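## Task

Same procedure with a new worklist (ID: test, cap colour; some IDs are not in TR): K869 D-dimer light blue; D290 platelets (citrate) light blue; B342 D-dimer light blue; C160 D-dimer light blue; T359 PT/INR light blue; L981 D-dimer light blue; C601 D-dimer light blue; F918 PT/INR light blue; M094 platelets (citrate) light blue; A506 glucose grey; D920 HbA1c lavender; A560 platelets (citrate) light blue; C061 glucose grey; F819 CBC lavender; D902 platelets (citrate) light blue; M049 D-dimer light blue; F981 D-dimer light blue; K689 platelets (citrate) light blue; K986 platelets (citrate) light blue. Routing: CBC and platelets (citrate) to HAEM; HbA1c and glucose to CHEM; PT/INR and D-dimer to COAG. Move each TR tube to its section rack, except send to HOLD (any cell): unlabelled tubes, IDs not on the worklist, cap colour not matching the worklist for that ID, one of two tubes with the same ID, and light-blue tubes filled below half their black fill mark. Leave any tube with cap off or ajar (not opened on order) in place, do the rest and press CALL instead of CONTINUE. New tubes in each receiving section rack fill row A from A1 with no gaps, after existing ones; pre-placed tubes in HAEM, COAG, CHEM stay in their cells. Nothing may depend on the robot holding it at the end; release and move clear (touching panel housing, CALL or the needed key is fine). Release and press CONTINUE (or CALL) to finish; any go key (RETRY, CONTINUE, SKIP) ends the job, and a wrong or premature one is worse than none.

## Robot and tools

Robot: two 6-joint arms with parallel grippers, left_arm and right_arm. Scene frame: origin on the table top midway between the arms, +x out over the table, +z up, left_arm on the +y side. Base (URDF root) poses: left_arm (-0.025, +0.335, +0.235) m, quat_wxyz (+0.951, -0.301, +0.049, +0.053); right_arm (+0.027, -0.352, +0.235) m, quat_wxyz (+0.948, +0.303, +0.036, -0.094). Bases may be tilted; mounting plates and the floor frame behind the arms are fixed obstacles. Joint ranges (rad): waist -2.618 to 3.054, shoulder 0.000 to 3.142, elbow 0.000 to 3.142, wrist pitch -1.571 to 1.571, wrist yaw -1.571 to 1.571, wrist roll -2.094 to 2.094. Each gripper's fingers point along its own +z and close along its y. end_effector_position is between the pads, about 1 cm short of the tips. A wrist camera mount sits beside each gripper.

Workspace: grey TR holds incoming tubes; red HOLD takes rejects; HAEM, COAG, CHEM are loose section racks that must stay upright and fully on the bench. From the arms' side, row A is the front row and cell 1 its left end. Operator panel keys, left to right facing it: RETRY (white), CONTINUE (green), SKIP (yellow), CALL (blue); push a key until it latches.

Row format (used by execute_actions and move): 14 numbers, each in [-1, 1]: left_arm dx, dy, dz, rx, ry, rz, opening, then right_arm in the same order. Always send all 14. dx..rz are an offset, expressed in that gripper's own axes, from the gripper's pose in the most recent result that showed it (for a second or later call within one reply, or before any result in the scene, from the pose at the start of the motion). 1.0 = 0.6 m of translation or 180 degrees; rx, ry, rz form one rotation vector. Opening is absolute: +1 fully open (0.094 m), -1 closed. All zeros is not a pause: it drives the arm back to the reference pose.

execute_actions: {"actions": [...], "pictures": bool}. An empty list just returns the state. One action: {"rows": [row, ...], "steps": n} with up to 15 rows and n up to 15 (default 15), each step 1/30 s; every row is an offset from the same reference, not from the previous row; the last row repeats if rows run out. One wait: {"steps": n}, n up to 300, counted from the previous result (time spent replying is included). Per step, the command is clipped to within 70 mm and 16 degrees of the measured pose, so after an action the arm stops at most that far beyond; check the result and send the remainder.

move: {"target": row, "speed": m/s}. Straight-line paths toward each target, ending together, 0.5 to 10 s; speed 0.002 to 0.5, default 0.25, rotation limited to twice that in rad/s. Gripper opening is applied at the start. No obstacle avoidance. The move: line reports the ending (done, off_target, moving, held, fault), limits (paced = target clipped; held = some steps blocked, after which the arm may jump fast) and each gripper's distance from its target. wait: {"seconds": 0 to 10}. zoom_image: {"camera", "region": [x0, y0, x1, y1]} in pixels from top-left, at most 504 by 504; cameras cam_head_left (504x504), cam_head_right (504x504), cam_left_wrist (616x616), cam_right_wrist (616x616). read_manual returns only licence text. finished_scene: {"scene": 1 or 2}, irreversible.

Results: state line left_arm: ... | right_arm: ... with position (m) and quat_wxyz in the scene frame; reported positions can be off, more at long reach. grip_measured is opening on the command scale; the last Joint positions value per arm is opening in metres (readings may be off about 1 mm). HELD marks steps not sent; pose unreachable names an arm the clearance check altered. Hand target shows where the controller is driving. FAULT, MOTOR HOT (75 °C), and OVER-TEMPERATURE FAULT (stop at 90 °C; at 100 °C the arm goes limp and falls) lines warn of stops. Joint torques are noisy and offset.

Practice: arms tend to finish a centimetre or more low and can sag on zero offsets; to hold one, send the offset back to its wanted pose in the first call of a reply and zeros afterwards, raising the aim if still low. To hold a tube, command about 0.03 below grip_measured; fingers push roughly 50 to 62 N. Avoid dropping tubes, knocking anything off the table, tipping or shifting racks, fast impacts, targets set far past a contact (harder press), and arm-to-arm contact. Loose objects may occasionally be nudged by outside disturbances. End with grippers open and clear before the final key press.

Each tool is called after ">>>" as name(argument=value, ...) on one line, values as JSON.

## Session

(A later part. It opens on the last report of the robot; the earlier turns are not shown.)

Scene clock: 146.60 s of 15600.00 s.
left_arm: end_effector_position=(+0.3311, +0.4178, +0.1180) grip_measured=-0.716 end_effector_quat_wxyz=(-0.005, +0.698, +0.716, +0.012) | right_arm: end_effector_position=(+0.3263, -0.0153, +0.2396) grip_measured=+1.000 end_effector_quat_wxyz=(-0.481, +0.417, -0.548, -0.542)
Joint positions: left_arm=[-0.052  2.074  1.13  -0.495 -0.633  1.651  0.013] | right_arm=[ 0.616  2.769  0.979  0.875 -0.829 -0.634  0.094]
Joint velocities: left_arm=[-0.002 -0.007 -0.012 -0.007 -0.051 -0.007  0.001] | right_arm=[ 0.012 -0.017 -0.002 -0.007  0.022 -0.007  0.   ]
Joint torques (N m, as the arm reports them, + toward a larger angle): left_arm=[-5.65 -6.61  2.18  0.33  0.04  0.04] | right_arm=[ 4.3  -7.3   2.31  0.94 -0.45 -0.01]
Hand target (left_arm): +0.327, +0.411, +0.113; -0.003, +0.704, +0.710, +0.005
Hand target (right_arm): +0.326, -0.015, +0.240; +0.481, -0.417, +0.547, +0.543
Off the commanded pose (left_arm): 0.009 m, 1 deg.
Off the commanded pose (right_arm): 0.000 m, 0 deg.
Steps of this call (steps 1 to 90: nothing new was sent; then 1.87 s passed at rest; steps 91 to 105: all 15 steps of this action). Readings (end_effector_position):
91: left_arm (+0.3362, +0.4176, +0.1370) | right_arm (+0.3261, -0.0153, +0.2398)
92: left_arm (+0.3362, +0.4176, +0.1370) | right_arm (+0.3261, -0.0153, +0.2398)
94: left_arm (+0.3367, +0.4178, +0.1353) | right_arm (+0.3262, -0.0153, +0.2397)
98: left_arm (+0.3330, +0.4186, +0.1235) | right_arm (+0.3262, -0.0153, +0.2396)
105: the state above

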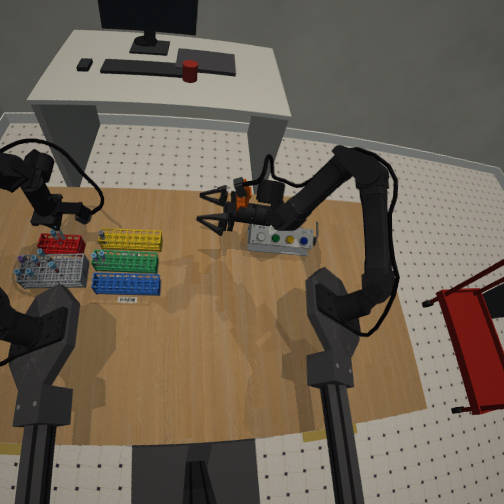

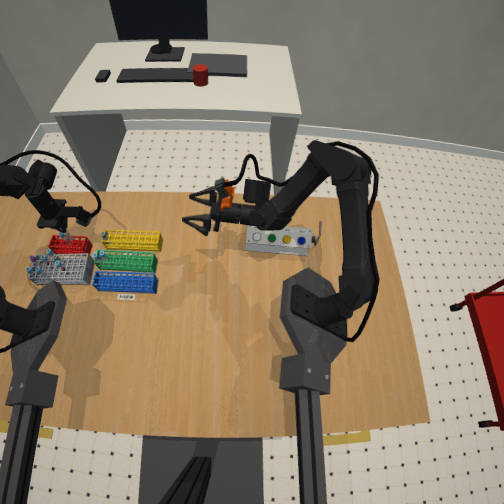

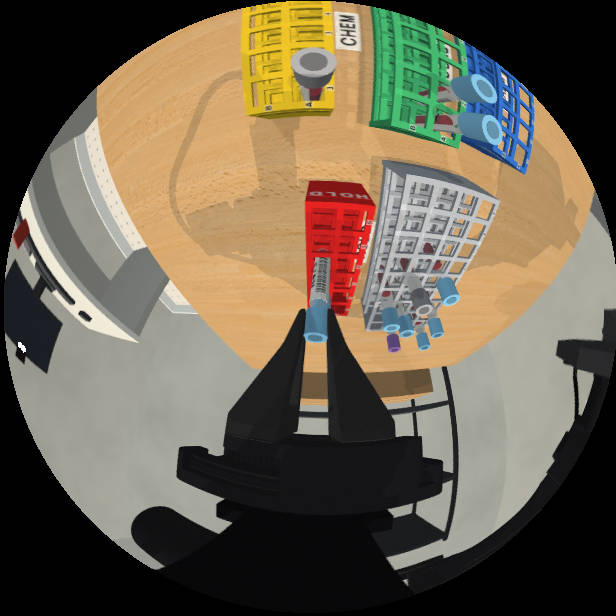

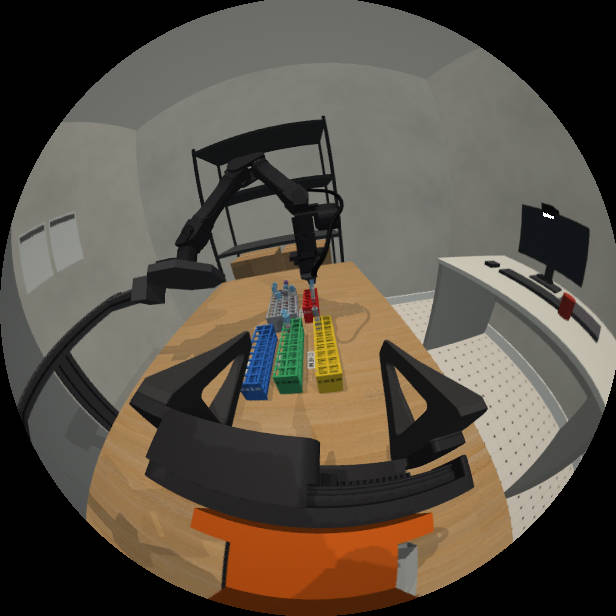

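>>> move(target=[-0.011,-0.007,0.05,0.002,-0.004,0.005,-0.75,0,0,0,0,0,0,1], speed=0.05)

>>> execute_actions(actions=[{"rows":[[0,0,0,0,0,0,-0.45,0,0,0,0,0,0,1]],"steps":8}], pictures=false)

>>> move(target=[-0.008,0.01,-0.1,0,-0.004,0,-0.45,0,0,0,0,0,0,1], speed=0.12)

>>> move(target=[-0.012,-0.195,-0.01,0,-0.008,0.008,-0.4,0,0,0,0,0,0,1])

Scene clock: 154.67 s of 15600.00 s.
left_arm: end_effector_position=(+0.3333, +0.4196, +0.0949) grip_measured=-0.716 end_effector_quat_wxyz=(-0.004, +0.698, +0.716, +0.017) | right_arm: end_effector_position=(+0.3265, -0.0153, +0.2393) grip_measured=+1.000 end_effector_quat_wxyz=(-0.481, +0.417, -0.548, -0.542)
Joint positions: left_arm=[-0.013  2.125  1.115 -0.391 -0.633  1.703  0.013] | right_arm=[ 0.616  2.769  0.979  0.875 -0.827 -0.634  0.094]
Joint velocities: left_arm=[ 0.012  0.002  0.002 -0.037 -0.022 -0.022 -0.002] | right_arm=[-0.012  0.007  0.002  0.007 -0.051 -0.007  0.   ]
Joint torques (N m, as the arm reports them, + toward a larger angle): left_arm=[-5.52 -6.53  1.7   0.42  0.11  0.05] | right_arm=[ 4.37 -7.34  2.32  0.92 -0.46 -0.01]
Hand target (left_arm): +0.327, +0.412, +0.088; -0.003, +0.704, +0.710, +0.005
Hand target (right_arm): +0.326, -0.015, +0.240; +0.481, -0.417, +0.548, +0.542
Off the commanded pose (left_arm): 0.012 m, 2 deg.
Off the commanded pose (right_arm): 0.000 m, 0 deg.
After step 90, 4.03 s passed at rest.
move: off_target (left_arm)

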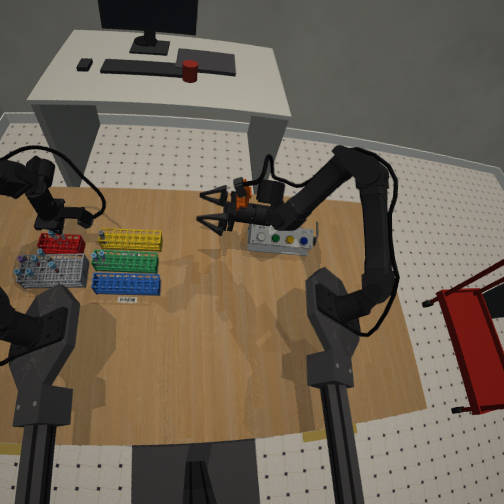

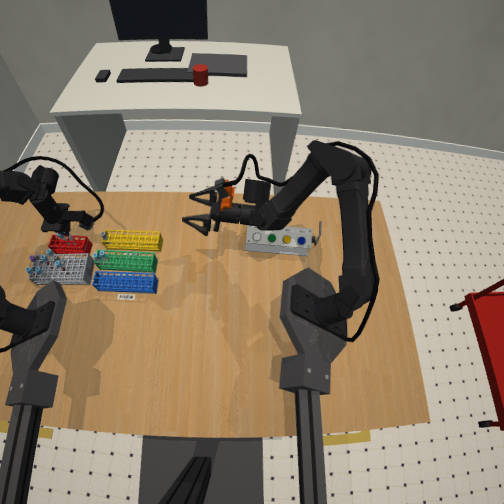

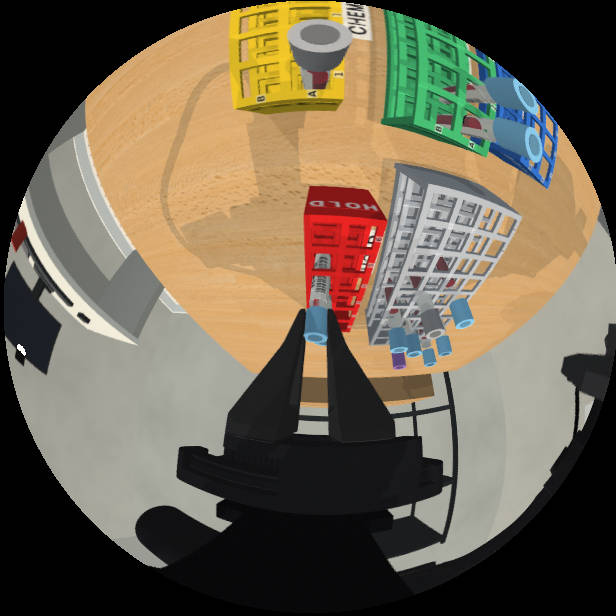

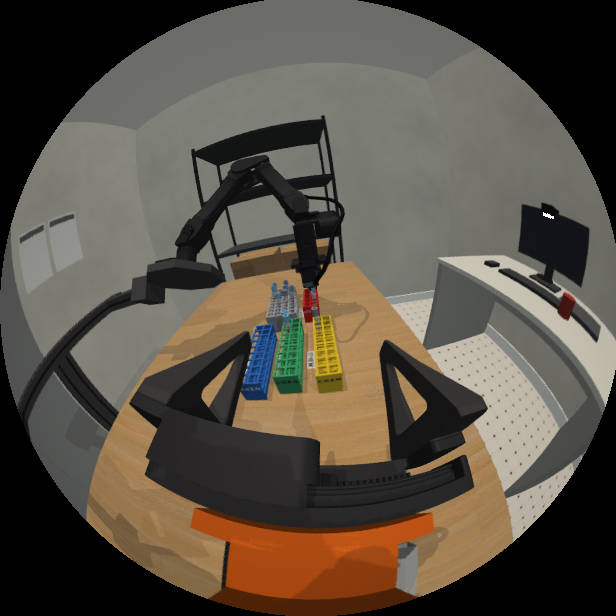

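Scene clock: 154.93 s of 15600.00 s.
left_arm: end_effector_position=(+0.3333, +0.4196, +0.0949) grip_measured=-0.452 end_effector_quat_wxyz=(-0.004, +0.698, +0.716, +0.017) | right_arm: end_effector_position=(+0.3268, -0.0153, +0.2391) grip_measured=+1.000 end_effector_quat_wxyz=(-0.481, +0.417, -0.549, -0.541)
Joint positions: left_arm=[-0.013  2.125  1.115 -0.391 -0.633  1.703  0.026] | right_arm=[ 0.616  2.769  0.979  0.875 -0.825 -0.634  0.094]
Joint velocities: left_arm=[-0.007 -0.017 -0.002  0.037 -0.007  0.007  0.001] | right_arm=[-0.002 -0.017 -0.002 -0.066  0.022 -0.037  0.   ]
Joint torques (N m, as the arm reports them, + toward a larger angle): left_arm=[-5.68 -7.48  2.78  0.32  0.    0.01] | right_arm=[ 4.39 -7.29  2.27  0.91 -0.47 -0.01]
Hand target (left_arm): +0.333, +0.420, +0.095; -0.004, +0.698, +0.716, +0.017
Hand target (right_arm): +0.327, -0.015, +0.239; +0.481, -0.417, +0.548, +0.542
Off the commanded pose (left_arm): 0.000 m, 0 deg.
Off the commanded pose (right_arm): 0.000 m, 0 deg.
Steps of this call (steps 1 to 8: all 8 steps of this action). Readings (end_effector_position):
1: left_arm (+0.3333, +0.4196, +0.0949) | right_arm (+0.3266, -0.0153, +0.2393)
2: left_arm (+0.3333, +0.4196, +0.0949) | right_arm (+0.3266, -0.0153, +0.2392)
4: left_arm (+0.3333, +0.4196, +0.0949) | right_arm (+0.3267, -0.0153, +0.2392)
8: the state above

Scene clock: 156.30 s of 15600.00 s.
left_arm: end_effector_position=(+0.3332, +0.4135, +0.1443) grip_measured=-0.452 end_effector_quat_wxyz=(-0.006, +0.697, +0.717, +0.008) | right_arm: end_effector_position=(+0.3270, -0.0153, +0.2388) grip_measured=+1.000 end_effector_quat_wxyz=(-0.481, +0.417, -0.550, -0.540)
Joint positions: left_arm=[-0.104  2.041  1.176 -0.623 -0.635  1.577  0.026] | right_arm=[ 0.616  2.769  0.979  0.875 -0.823 -0.634  0.094]
Joint velocities: left_arm=[ 0.002 -0.007 -0.002  0.007 -0.051  0.11   0.001] | right_arm=[-0.002 -0.002 -0.007  0.037 -0.051  0.022  0.   ]
Joint torques (N m, as the arm reports them, + toward a larger angle): left_arm=[-6.89 -8.64  4.8   0.   -0.04 -0.05] | right_arm=[ 4.35 -7.35  2.3   0.93 -0.45 -0.01]
Hand target (left_arm): +0.339, +0.413, +0.155; +0.001, +0.698, +0.716, +0.013
Hand target (right_arm): +0.327, -0.015, +0.239; +0.481, -0.417, +0.549, +0.541
Off the commanded pose (left_arm): 0.012 m, 1 deg.
Off the commanded pose (right_arm): 0.000 m, 0 deg.
move: off_target (left_arm)

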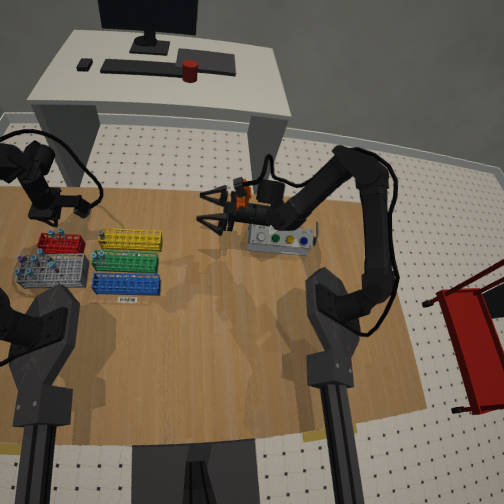

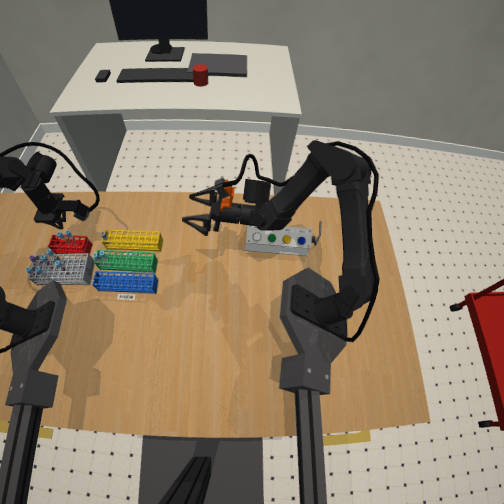

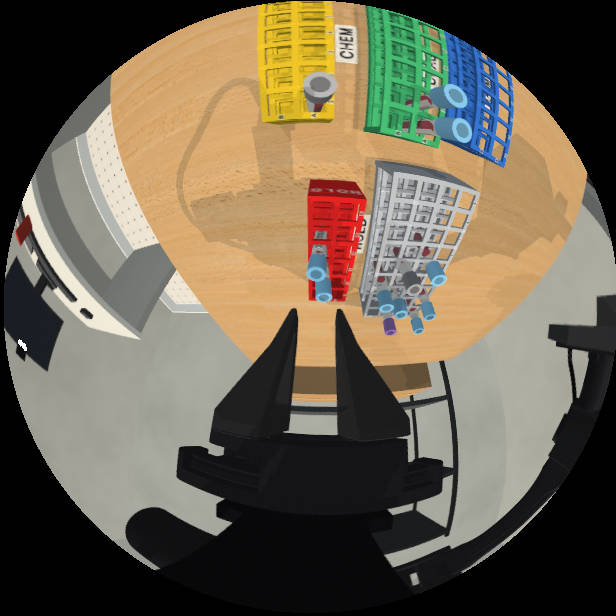

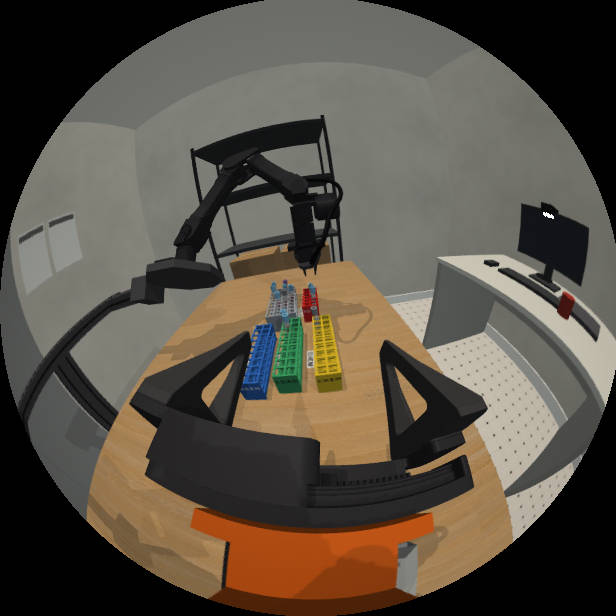

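Scene clock: 157.43 s of 15600.00 s.
left_arm: end_effector_position=(+0.2137, +0.4113, +0.1471) grip_measured=-0.402 end_effector_quat_wxyz=(-0.015, +0.704, +0.710, -0.003) | right_arm: end_effector_position=(+0.3273, -0.0153, +0.2385) grip_measured=+1.000 end_effector_quat_wxyz=(-0.481, +0.417, -0.551, -0.539)
Joint positions: left_arm=[-0.104  1.704  0.672 -0.491 -0.633  1.577  0.028] | right_arm=[ 0.616  2.769  0.979  0.875 -0.821 -0.634  0.094]
Joint velocities: left_arm=[-0.002 -0.012  0.007 -0.037  0.022 -0.037  0.   ] | right_arm=[-0.012  0.012  0.002 -0.022  0.081 -0.037  0.   ]
Joint torques (N m, as the arm reports them, + toward a larger angle): left_arm=[-4.75 -6.37  1.86  0.35  0.15  0.03] | right_arm=[ 4.4  -7.27  2.37  0.9  -0.45 -0.01]
Hand target (left_arm): +0.217, +0.406, +0.151; +0.003, +0.706, +0.708, -0.001
Hand target (right_arm): +0.327, -0.015, +0.239; +0.481, -0.417, +0.550, +0.540
Off the commanded pose (left_arm): 0.009 m, 2 deg.
Off the commanded pose (right_arm): 0.000 m, 0 deg.
move: done

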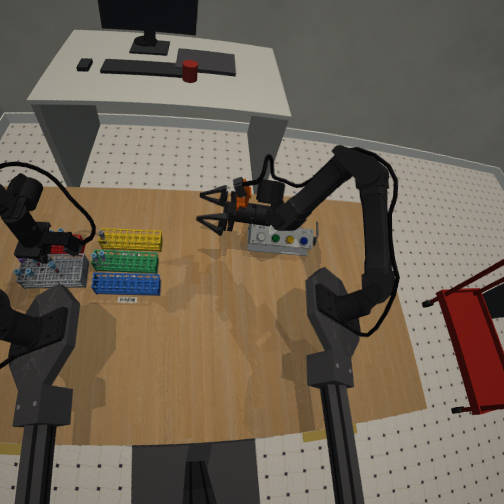

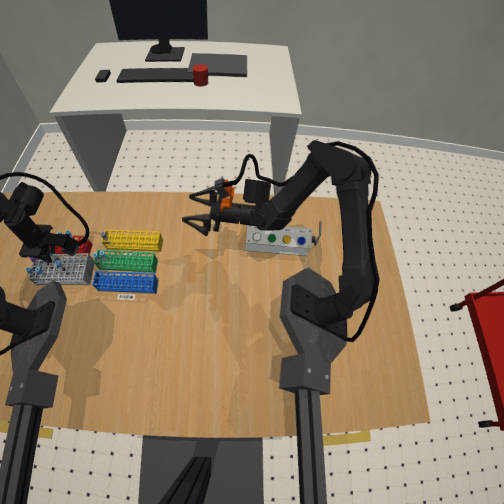

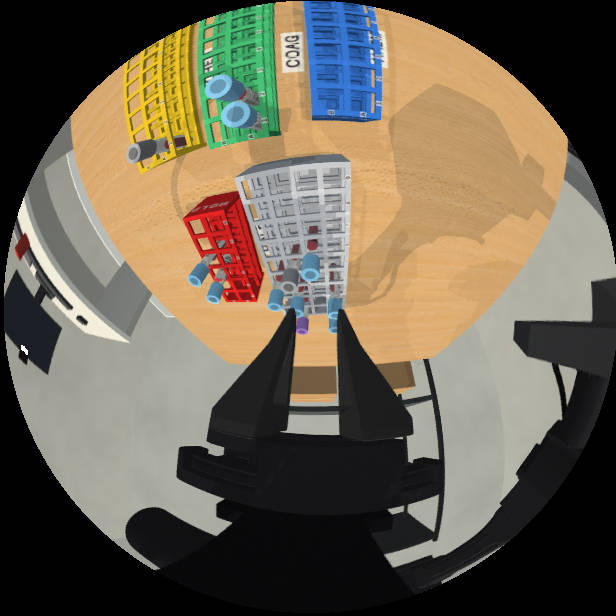

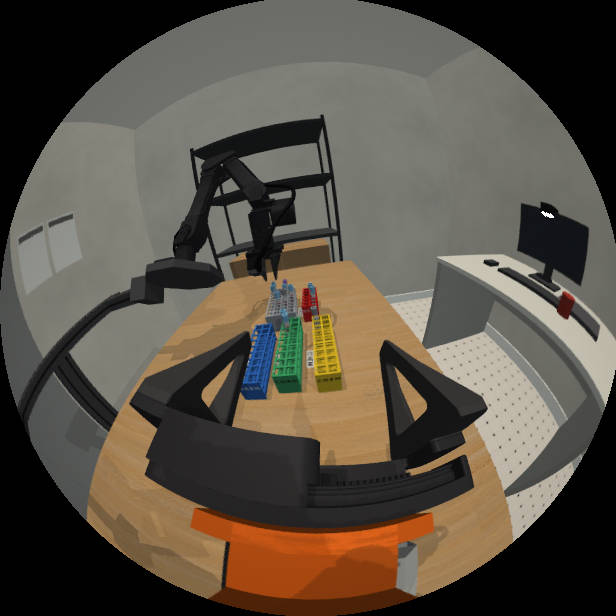

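>>> move(target=[-0.012,-0.006,0.07,-0.003,-0.006,0.004,-0.4,0,0,0,0,0,0,1], speed=0.06)

>>> zoom_image(camera="cam_left_wrist", region=[250,230,390,370])

Scene clock: 161.50 s of 15600.00 s.
left_arm: end_effector_position=(+0.2162, +0.4120, +0.1108) grip_measured=-0.402 end_effector_quat_wxyz=(-0.008, +0.703, +0.711, +0.009) | right_arm: end_effector_position=(+0.3275, -0.0153, +0.2382) grip_measured=+1.000 end_effector_quat_wxyz=(-0.481, +0.417, -0.551, -0.539)
Joint positions: left_arm=[-0.017  1.8    0.609 -0.233 -0.628  1.701  0.028] | right_arm=[ 0.616  2.769  0.979  0.875 -0.819 -0.634  0.094]
Joint velocities: left_arm=[-0.002 -0.002 -0.002  0.007 -0.066  0.022 -0.001] | right_arm=[ 0.002  0.002 -0.002 -0.037 -0.022  0.125  0.   ]
Joint torques (N m, as the arm reports them, + toward a larger angle): left_arm=[-3.22 -3.72  1.02  0.38  0.17  0.05] | right_arm=[ 4.34 -7.35  2.27  0.93 -0.48 -0.02]
Hand target (left_arm): +0.208, +0.405, +0.105; -0.006, +0.709, +0.705, -0.007
Hand target (right_arm): +0.327, -0.015, +0.239; +0.481, -0.417, +0.551, +0.539
Off the commanded pose (left_arm): 0.012 m, 2 deg.
Off the commanded pose (right_arm): 0.000 m, 0 deg.
move: off_target (left_arm)

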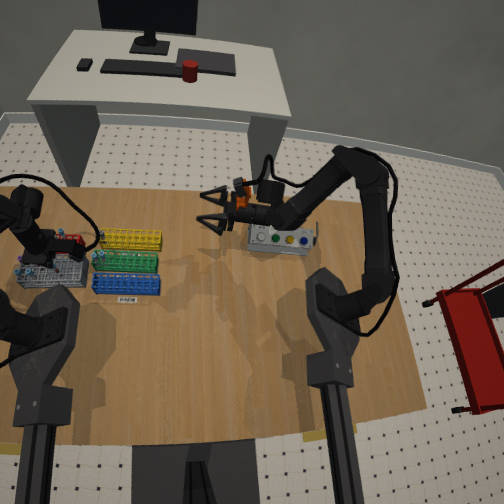

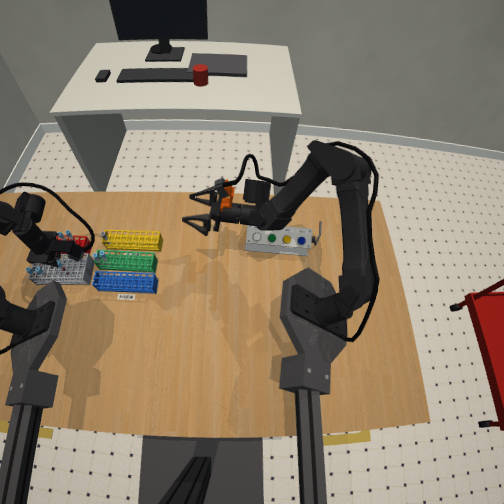

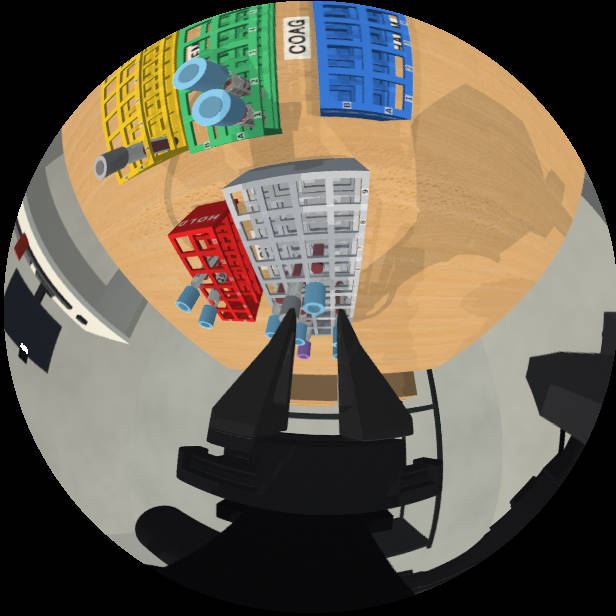

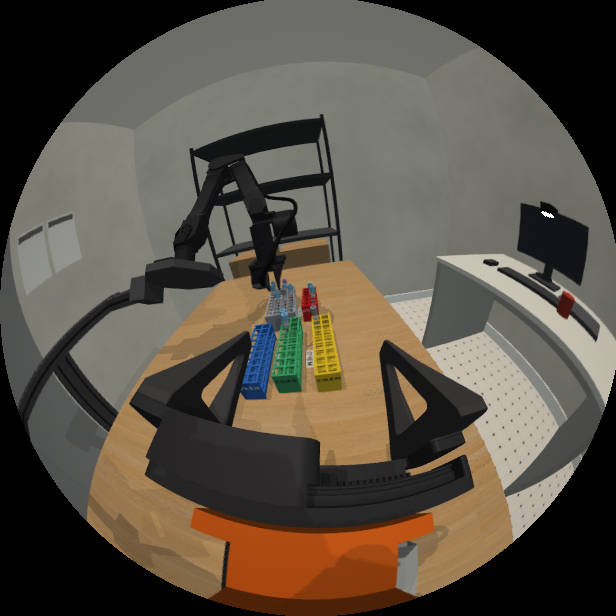

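Region (250, 230, 390, 370) of cam_left_wrist's 616x616 image, scaled by 3.600, with more detail than that image has.

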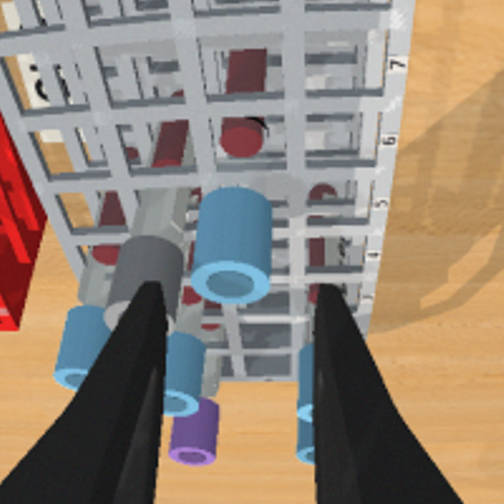

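This tube appears to have no label; I'll confirm once it is lifted.

>>> move(target=[-0.011,-0.013,0.05,0.005,-0.008,0.005,-0.4,0,0,0,0,0,0,1], speed=0.06)

>>> execute_actions(actions=[{"rows":[[0,0,0,0,0,0,-0.75,0,0,0,0,0,0,1]],"steps":12}], pictures=false)

>>> move(target=[0,0.012,-0.21,-0.004,-0.007,0,-0.75,0,0,0,0,0,0,1], speed=0.12)

>>> move(target=[-0.04,0.19,-0.03,0,-0.004,0.003,-0.75,0,0,0,0,0,0,1])

>>> zoom_image(camera="cam_left_wrist", region=[270,230,370,330])

Scene clock: 171.13 s of 15600.00 s.
left_arm: end_effector_position=(+0.2160, +0.4135, +0.0860) grip_measured=-0.402 end_effector_quat_wxyz=(-0.008, +0.703, +0.711, +0.009) | right_arm: end_effector_position=(+0.3278, -0.0153, +0.2379) grip_measured=+1.000 end_effector_quat_wxyz=(-0.481, +0.417, -0.552, -0.538)
Joint positions: left_arm=[ 0.048  1.886  0.592 -0.084 -0.618  1.78   0.028] | right_arm=[ 0.616  2.769  0.979  0.875 -0.816 -0.634  0.094]
Joint velocities: left_arm=[-0.002 -0.002 -0.002 -0.022  0.007 -0.007 -0.   ] | right_arm=[-0.002  0.012 -0.002  0.022 -0.095  0.007  0.   ]
Joint torques (N m, as the arm reports them, + toward a larger angle): left_arm=[-3.5  -4.13  0.42  0.41  0.14  0.08] | right_arm=[ 4.34 -7.27  2.28  0.91 -0.48 -0.01]
Hand target (left_arm): +0.208, +0.406, +0.081; -0.005, +0.709, +0.705, -0.006
Hand target (right_arm): +0.328, -0.015, +0.238; +0.481, -0.417, +0.551, +0.539
Off the commanded pose (left_arm): 0.012 m, 2 deg.
Off the commanded pose (right_arm): 0.000 m, 0 deg.
After step 90, 5.57 s passed at rest.
move: off_target (left_arm)

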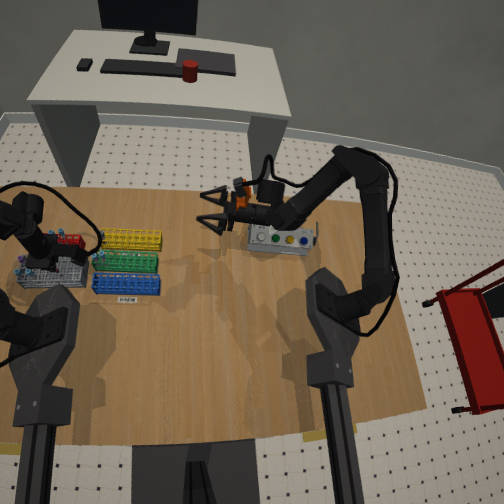

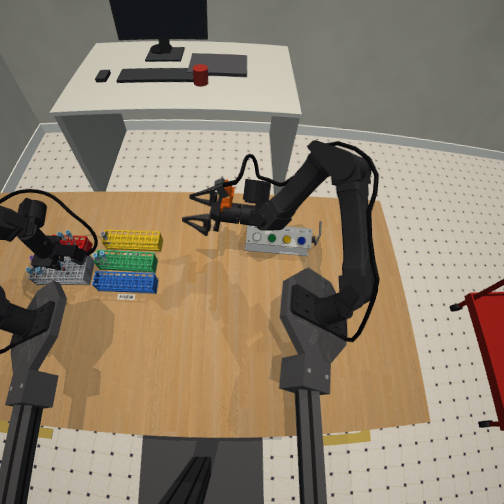

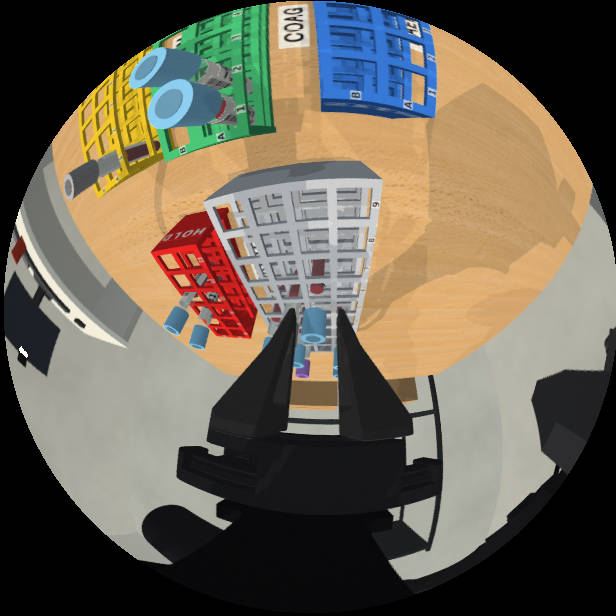

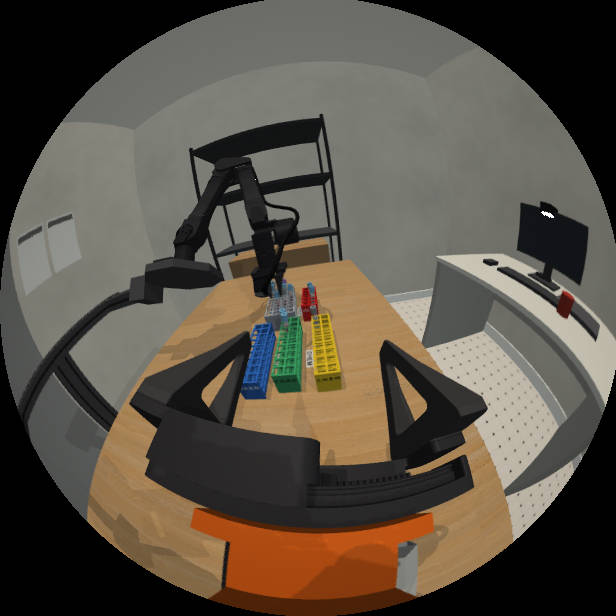

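Scene clock: 171.53 s of 15600.00 s.
left_arm: end_effector_position=(+0.2160, +0.4135, +0.0860) grip_measured=-0.719 end_effector_quat_wxyz=(-0.008, +0.703, +0.711, +0.009) | right_arm: end_effector_position=(+0.3280, -0.0153, +0.2377) grip_measured=+1.000 end_effector_quat_wxyz=(-0.481, +0.417, -0.553, -0.537)
Joint positions: left_arm=[ 0.048  1.886  0.592 -0.084 -0.618  1.78   0.013] | right_arm=[ 0.616  2.769  0.979  0.875 -0.815 -0.634  0.094]
Joint velocities: left_arm=[ 0.002 -0.017 -0.032 -0.022  0.051  0.022 -0.   ] | right_arm=[ 0.002 -0.017 -0.017 -0.037  0.022 -0.022  0.   ]
Joint torques (N m, as the arm reports them, + toward a larger angle): left_arm=[-3.82 -5.54  1.57  0.29 -0.04  0.02] | right_arm=[ 4.42 -7.26  2.34  0.92 -0.45 -0.02]
Hand target (left_arm): +0.216, +0.414, +0.086; -0.008, +0.703, +0.711, +0.009
Hand target (right_arm): +0.328, -0.015, +0.238; +0.481, -0.417, +0.552, +0.538
Off the commanded pose (left_arm): 0.000 m, 0 deg.
Off the commanded pose (right_arm): 0.000 m, 0 deg.
Steps of this call (steps 1 to 12: all 12 steps of this action). Readings (end_effector_position):
1: left_arm (+0.2160, +0.4135, +0.0860) | right_arm (+0.3278, -0.0153, +0.2379)
2: left_arm (+0.2160, +0.4135, +0.0860) | right_arm (+0.3279, -0.0153, +0.2379)
4: left_arm (+0.2160, +0.4135, +0.0860) | right_arm (+0.3279, -0.0153, +0.2378)
8: left_arm (+0.2160, +0.4135, +0.0860) | right_arm (+0.3280, -0.0153, +0.2377)
12: the state above

Scene clock: 173.47 s of 15600.00 s.
left_arm: end_effector_position=(+0.2188, +0.4114, +0.2028) grip_measured=-0.719 end_effector_quat_wxyz=(-0.005, +0.704, +0.710, +0.001) | right_arm: end_effector_position=(+0.3283, -0.0154, +0.2374) grip_measured=+1.000 end_effector_quat_wxyz=(-0.482, +0.417, -0.554, -0.536)
Joint positions: left_arm=[-0.236  1.586  0.78  -0.787 -0.627  1.427  0.013] | right_arm=[ 0.616  2.769  0.979  0.875 -0.812 -0.634  0.094]
Joint velocities: left_arm=[ 0.002 -0.007 -0.007 -0.022  0.037  0.066  0.   ] | right_arm=[-0.002 -0.012 -0.002 -0.007 -0.051  0.051  0.   ]
Joint torques (N m, as the arm reports them, + toward a larger angle): left_arm=[-4.74 -5.32  5.42  0.01  0.03 -0.09] | right_arm=[ 4.36 -7.26  2.27  0.92 -0.46 -0.02]
Hand target (left_arm): +0.224, +0.411, +0.212; +0.006, +0.704, +0.711, +0.005
Hand target (right_arm): +0.328, -0.015, +0.238; +0.481, -0.417, +0.553, +0.537
Off the commanded pose (left_arm): 0.010 m, 1 deg.
Off the commanded pose (right_arm): 0.000 m, 0 deg.
move: done

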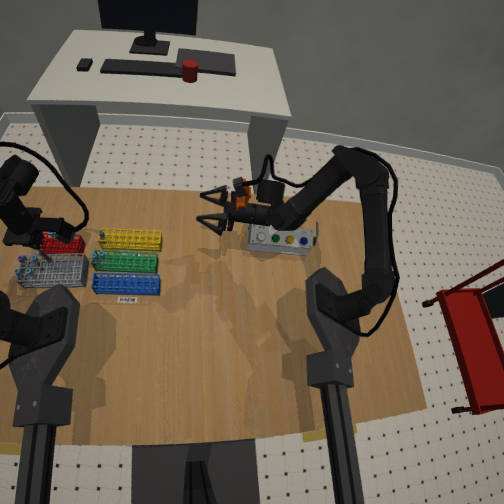

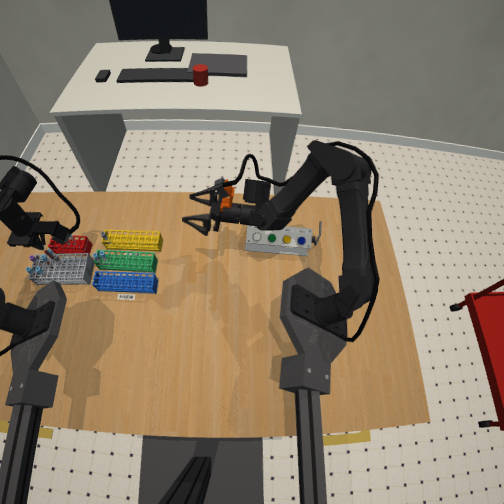

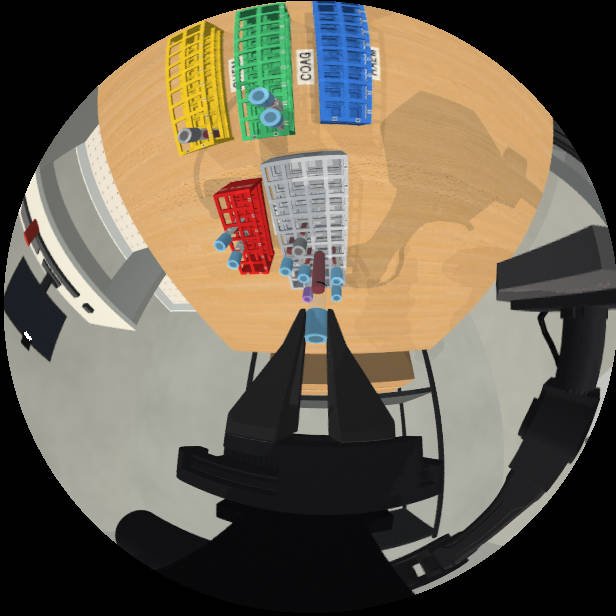

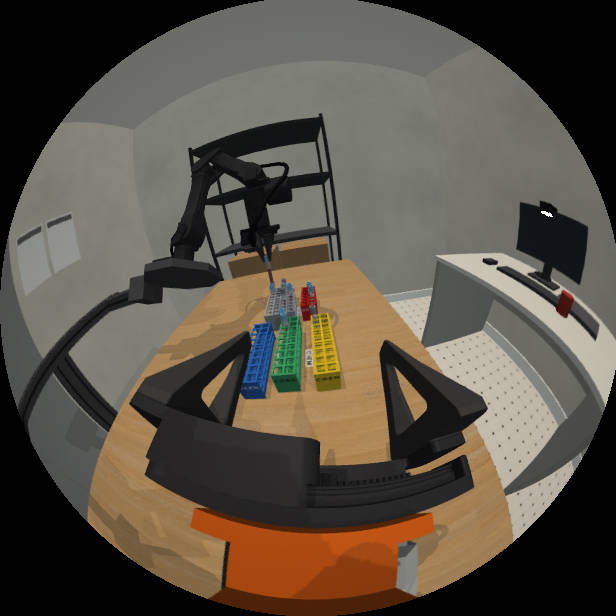

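Scene clock: 174.63 s of 15600.00 s.
left_arm: end_effector_position=(+0.3314, +0.3949, +0.2151) grip_measured=-0.719 end_effector_quat_wxyz=(-0.002, +0.699, +0.715, +0.003) | right_arm: end_effector_position=(+0.3285, -0.0154, +0.2371) grip_measured=+1.000 end_effector_quat_wxyz=(-0.482, +0.417, -0.554, -0.536)
Joint positions: left_arm=[-0.26   1.968  1.288 -0.922 -0.627  1.389  0.013] | right_arm=[ 0.616  2.769  0.979  0.875 -0.81  -0.634  0.094]
Joint velocities: left_arm=[ 0.002 -0.012 -0.022  0.037 -0.037  0.037 -0.002] | right_arm=[-0.002  0.007  0.002 -0.022  0.051 -0.037  0.   ]
Joint torques (N m, as the arm reports them, + toward a larger angle): left_arm=[-7.   -5.57  5.53  0.05  0.07 -0.07] | right_arm=[ 4.29 -7.28  2.29  0.91 -0.44 -0.01]
Hand target (left_arm): +0.333, +0.386, +0.219; +0.000, +0.707, +0.707, -0.004
Hand target (right_arm): +0.328, -0.015, +0.237; +0.482, -0.417, +0.554, +0.537
Off the commanded pose (left_arm): 0.008 m, 1 deg.
Off the commanded pose (right_arm): 0.000 m, 0 deg.
move: done

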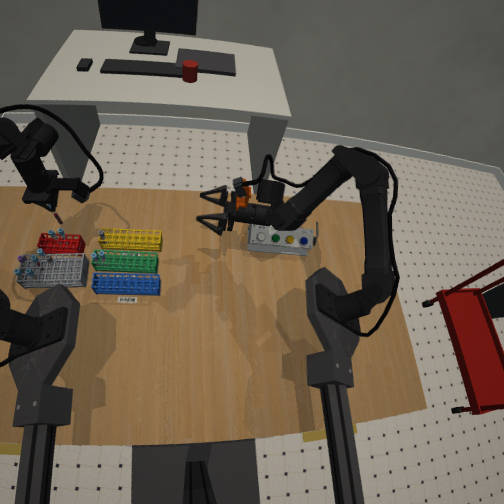

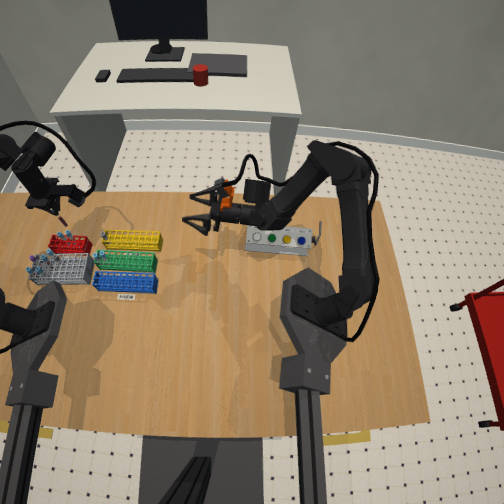

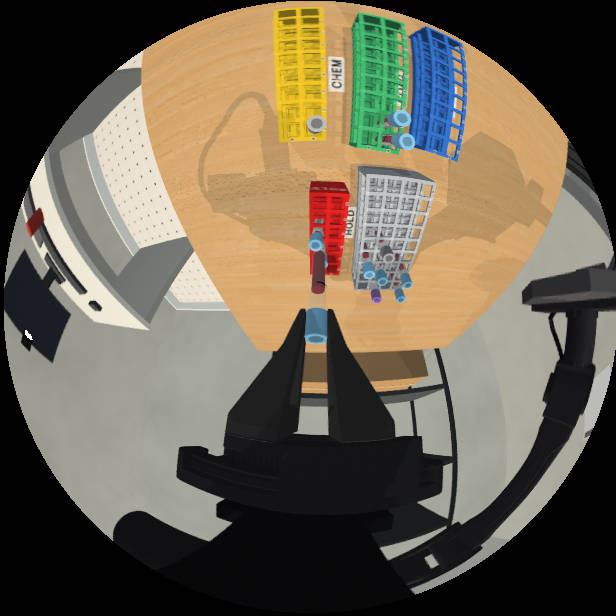

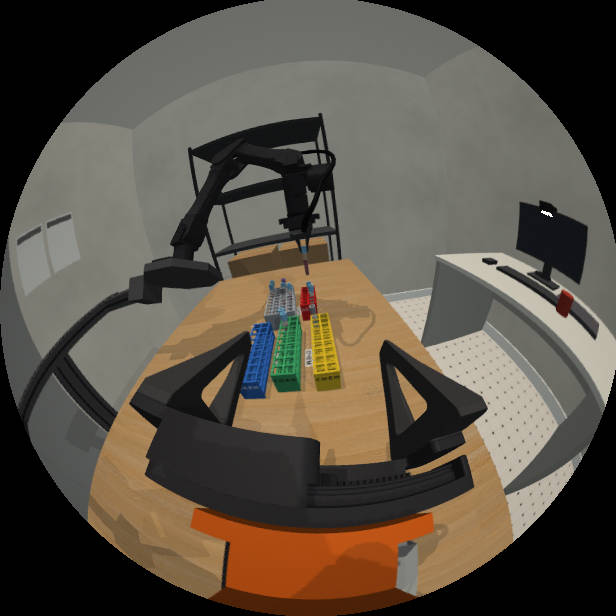

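Region (270, 230, 370, 330) of cam_left_wrist's 616x616 image, scaled by 5.040, with more detail than that image has.

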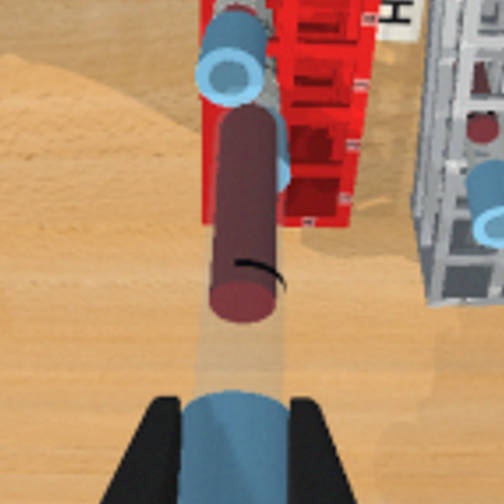

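>>> move(target=[-0.008,-0.009,0.135,0.002,0,0.007,-0.75,0,0,0,0,0,0,1], speed=0.1)

>>> zoom_image(camera="cam_left_wrist", region=[250,200,390,340])

Scene clock: 179.33 s of 15600.00 s.
left_arm: end_effector_position=(+0.3296, +0.3952, +0.1395) grip_measured=-0.719 end_effector_quat_wxyz=(-0.002, +0.702, +0.713, +0.006) | right_arm: end_effector_position=(+0.3288, -0.0154, +0.2368) grip_measured=+1.000 end_effector_quat_wxyz=(-0.482, +0.417, -0.555, -0.535)
Joint positions: left_arm=[-0.135  2.067  1.149 -0.589 -0.629  1.552  0.013] | right_arm=[ 0.616  2.769  0.979  0.875 -0.808 -0.634  0.094]
Joint velocities: left_arm=[ 0.012 -0.022  0.007  0.022 -0.007  0.037 -0.   ] | right_arm=[-0.007  0.002  0.002  0.037 -0.007 -0.051  0.   ]
Joint torques (N m, as the arm reports them, + toward a larger angle): left_arm=[-5.64 -6.39  2.34  0.38  0.01  0.02] | right_arm=[ 4.37 -7.25  2.23  0.92 -0.47  0.  ]
Hand target (left_arm): +0.325, +0.391, +0.134; -0.005, +0.707, +0.707, +0.001
Hand target (right_arm): +0.329, -0.015, +0.237; +0.482, -0.417, +0.554, +0.536
Off the commanded pose (left_arm): 0.008 m, 1 deg.
Off the commanded pose (right_arm): 0.000 m, 0 deg.
After step 90, 0.30 s passed at rest.
move: done

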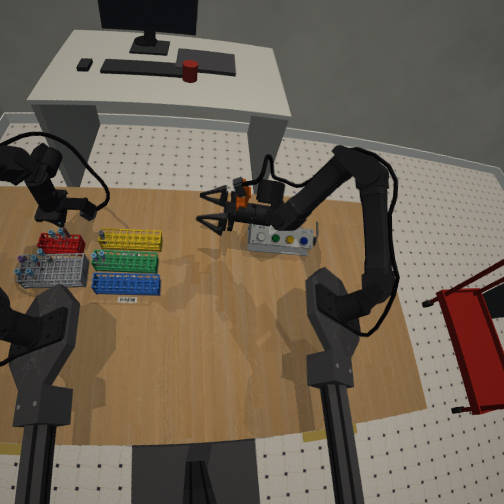

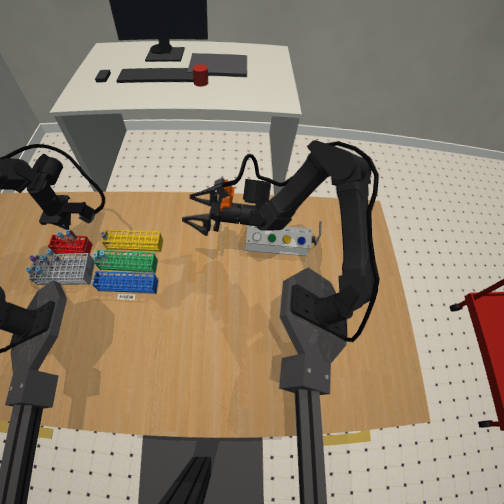

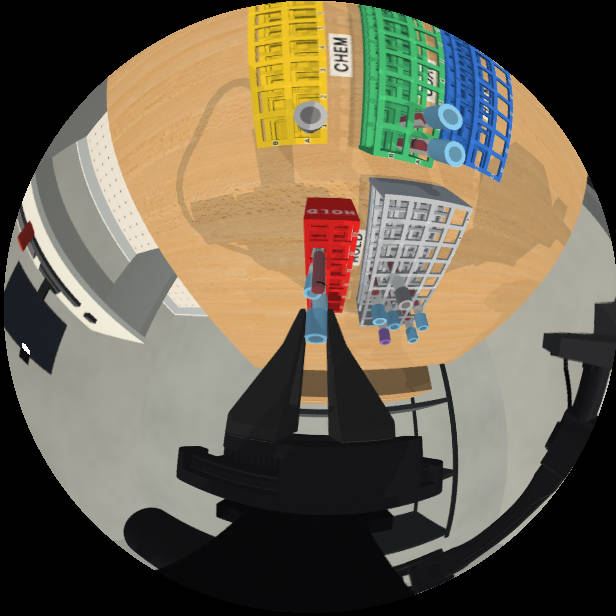

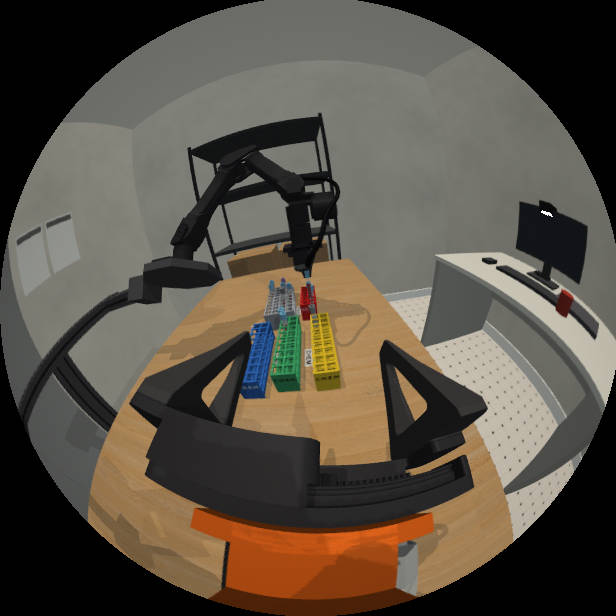

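Region (250, 200, 390, 340) of cam_left_wrist's 616x616 image, scaled by 3.600, with more detail than that image has.

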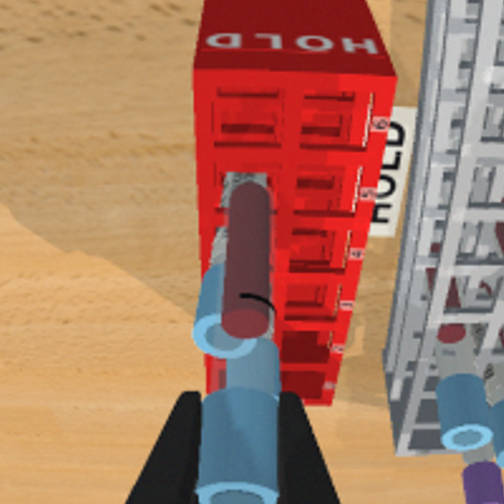

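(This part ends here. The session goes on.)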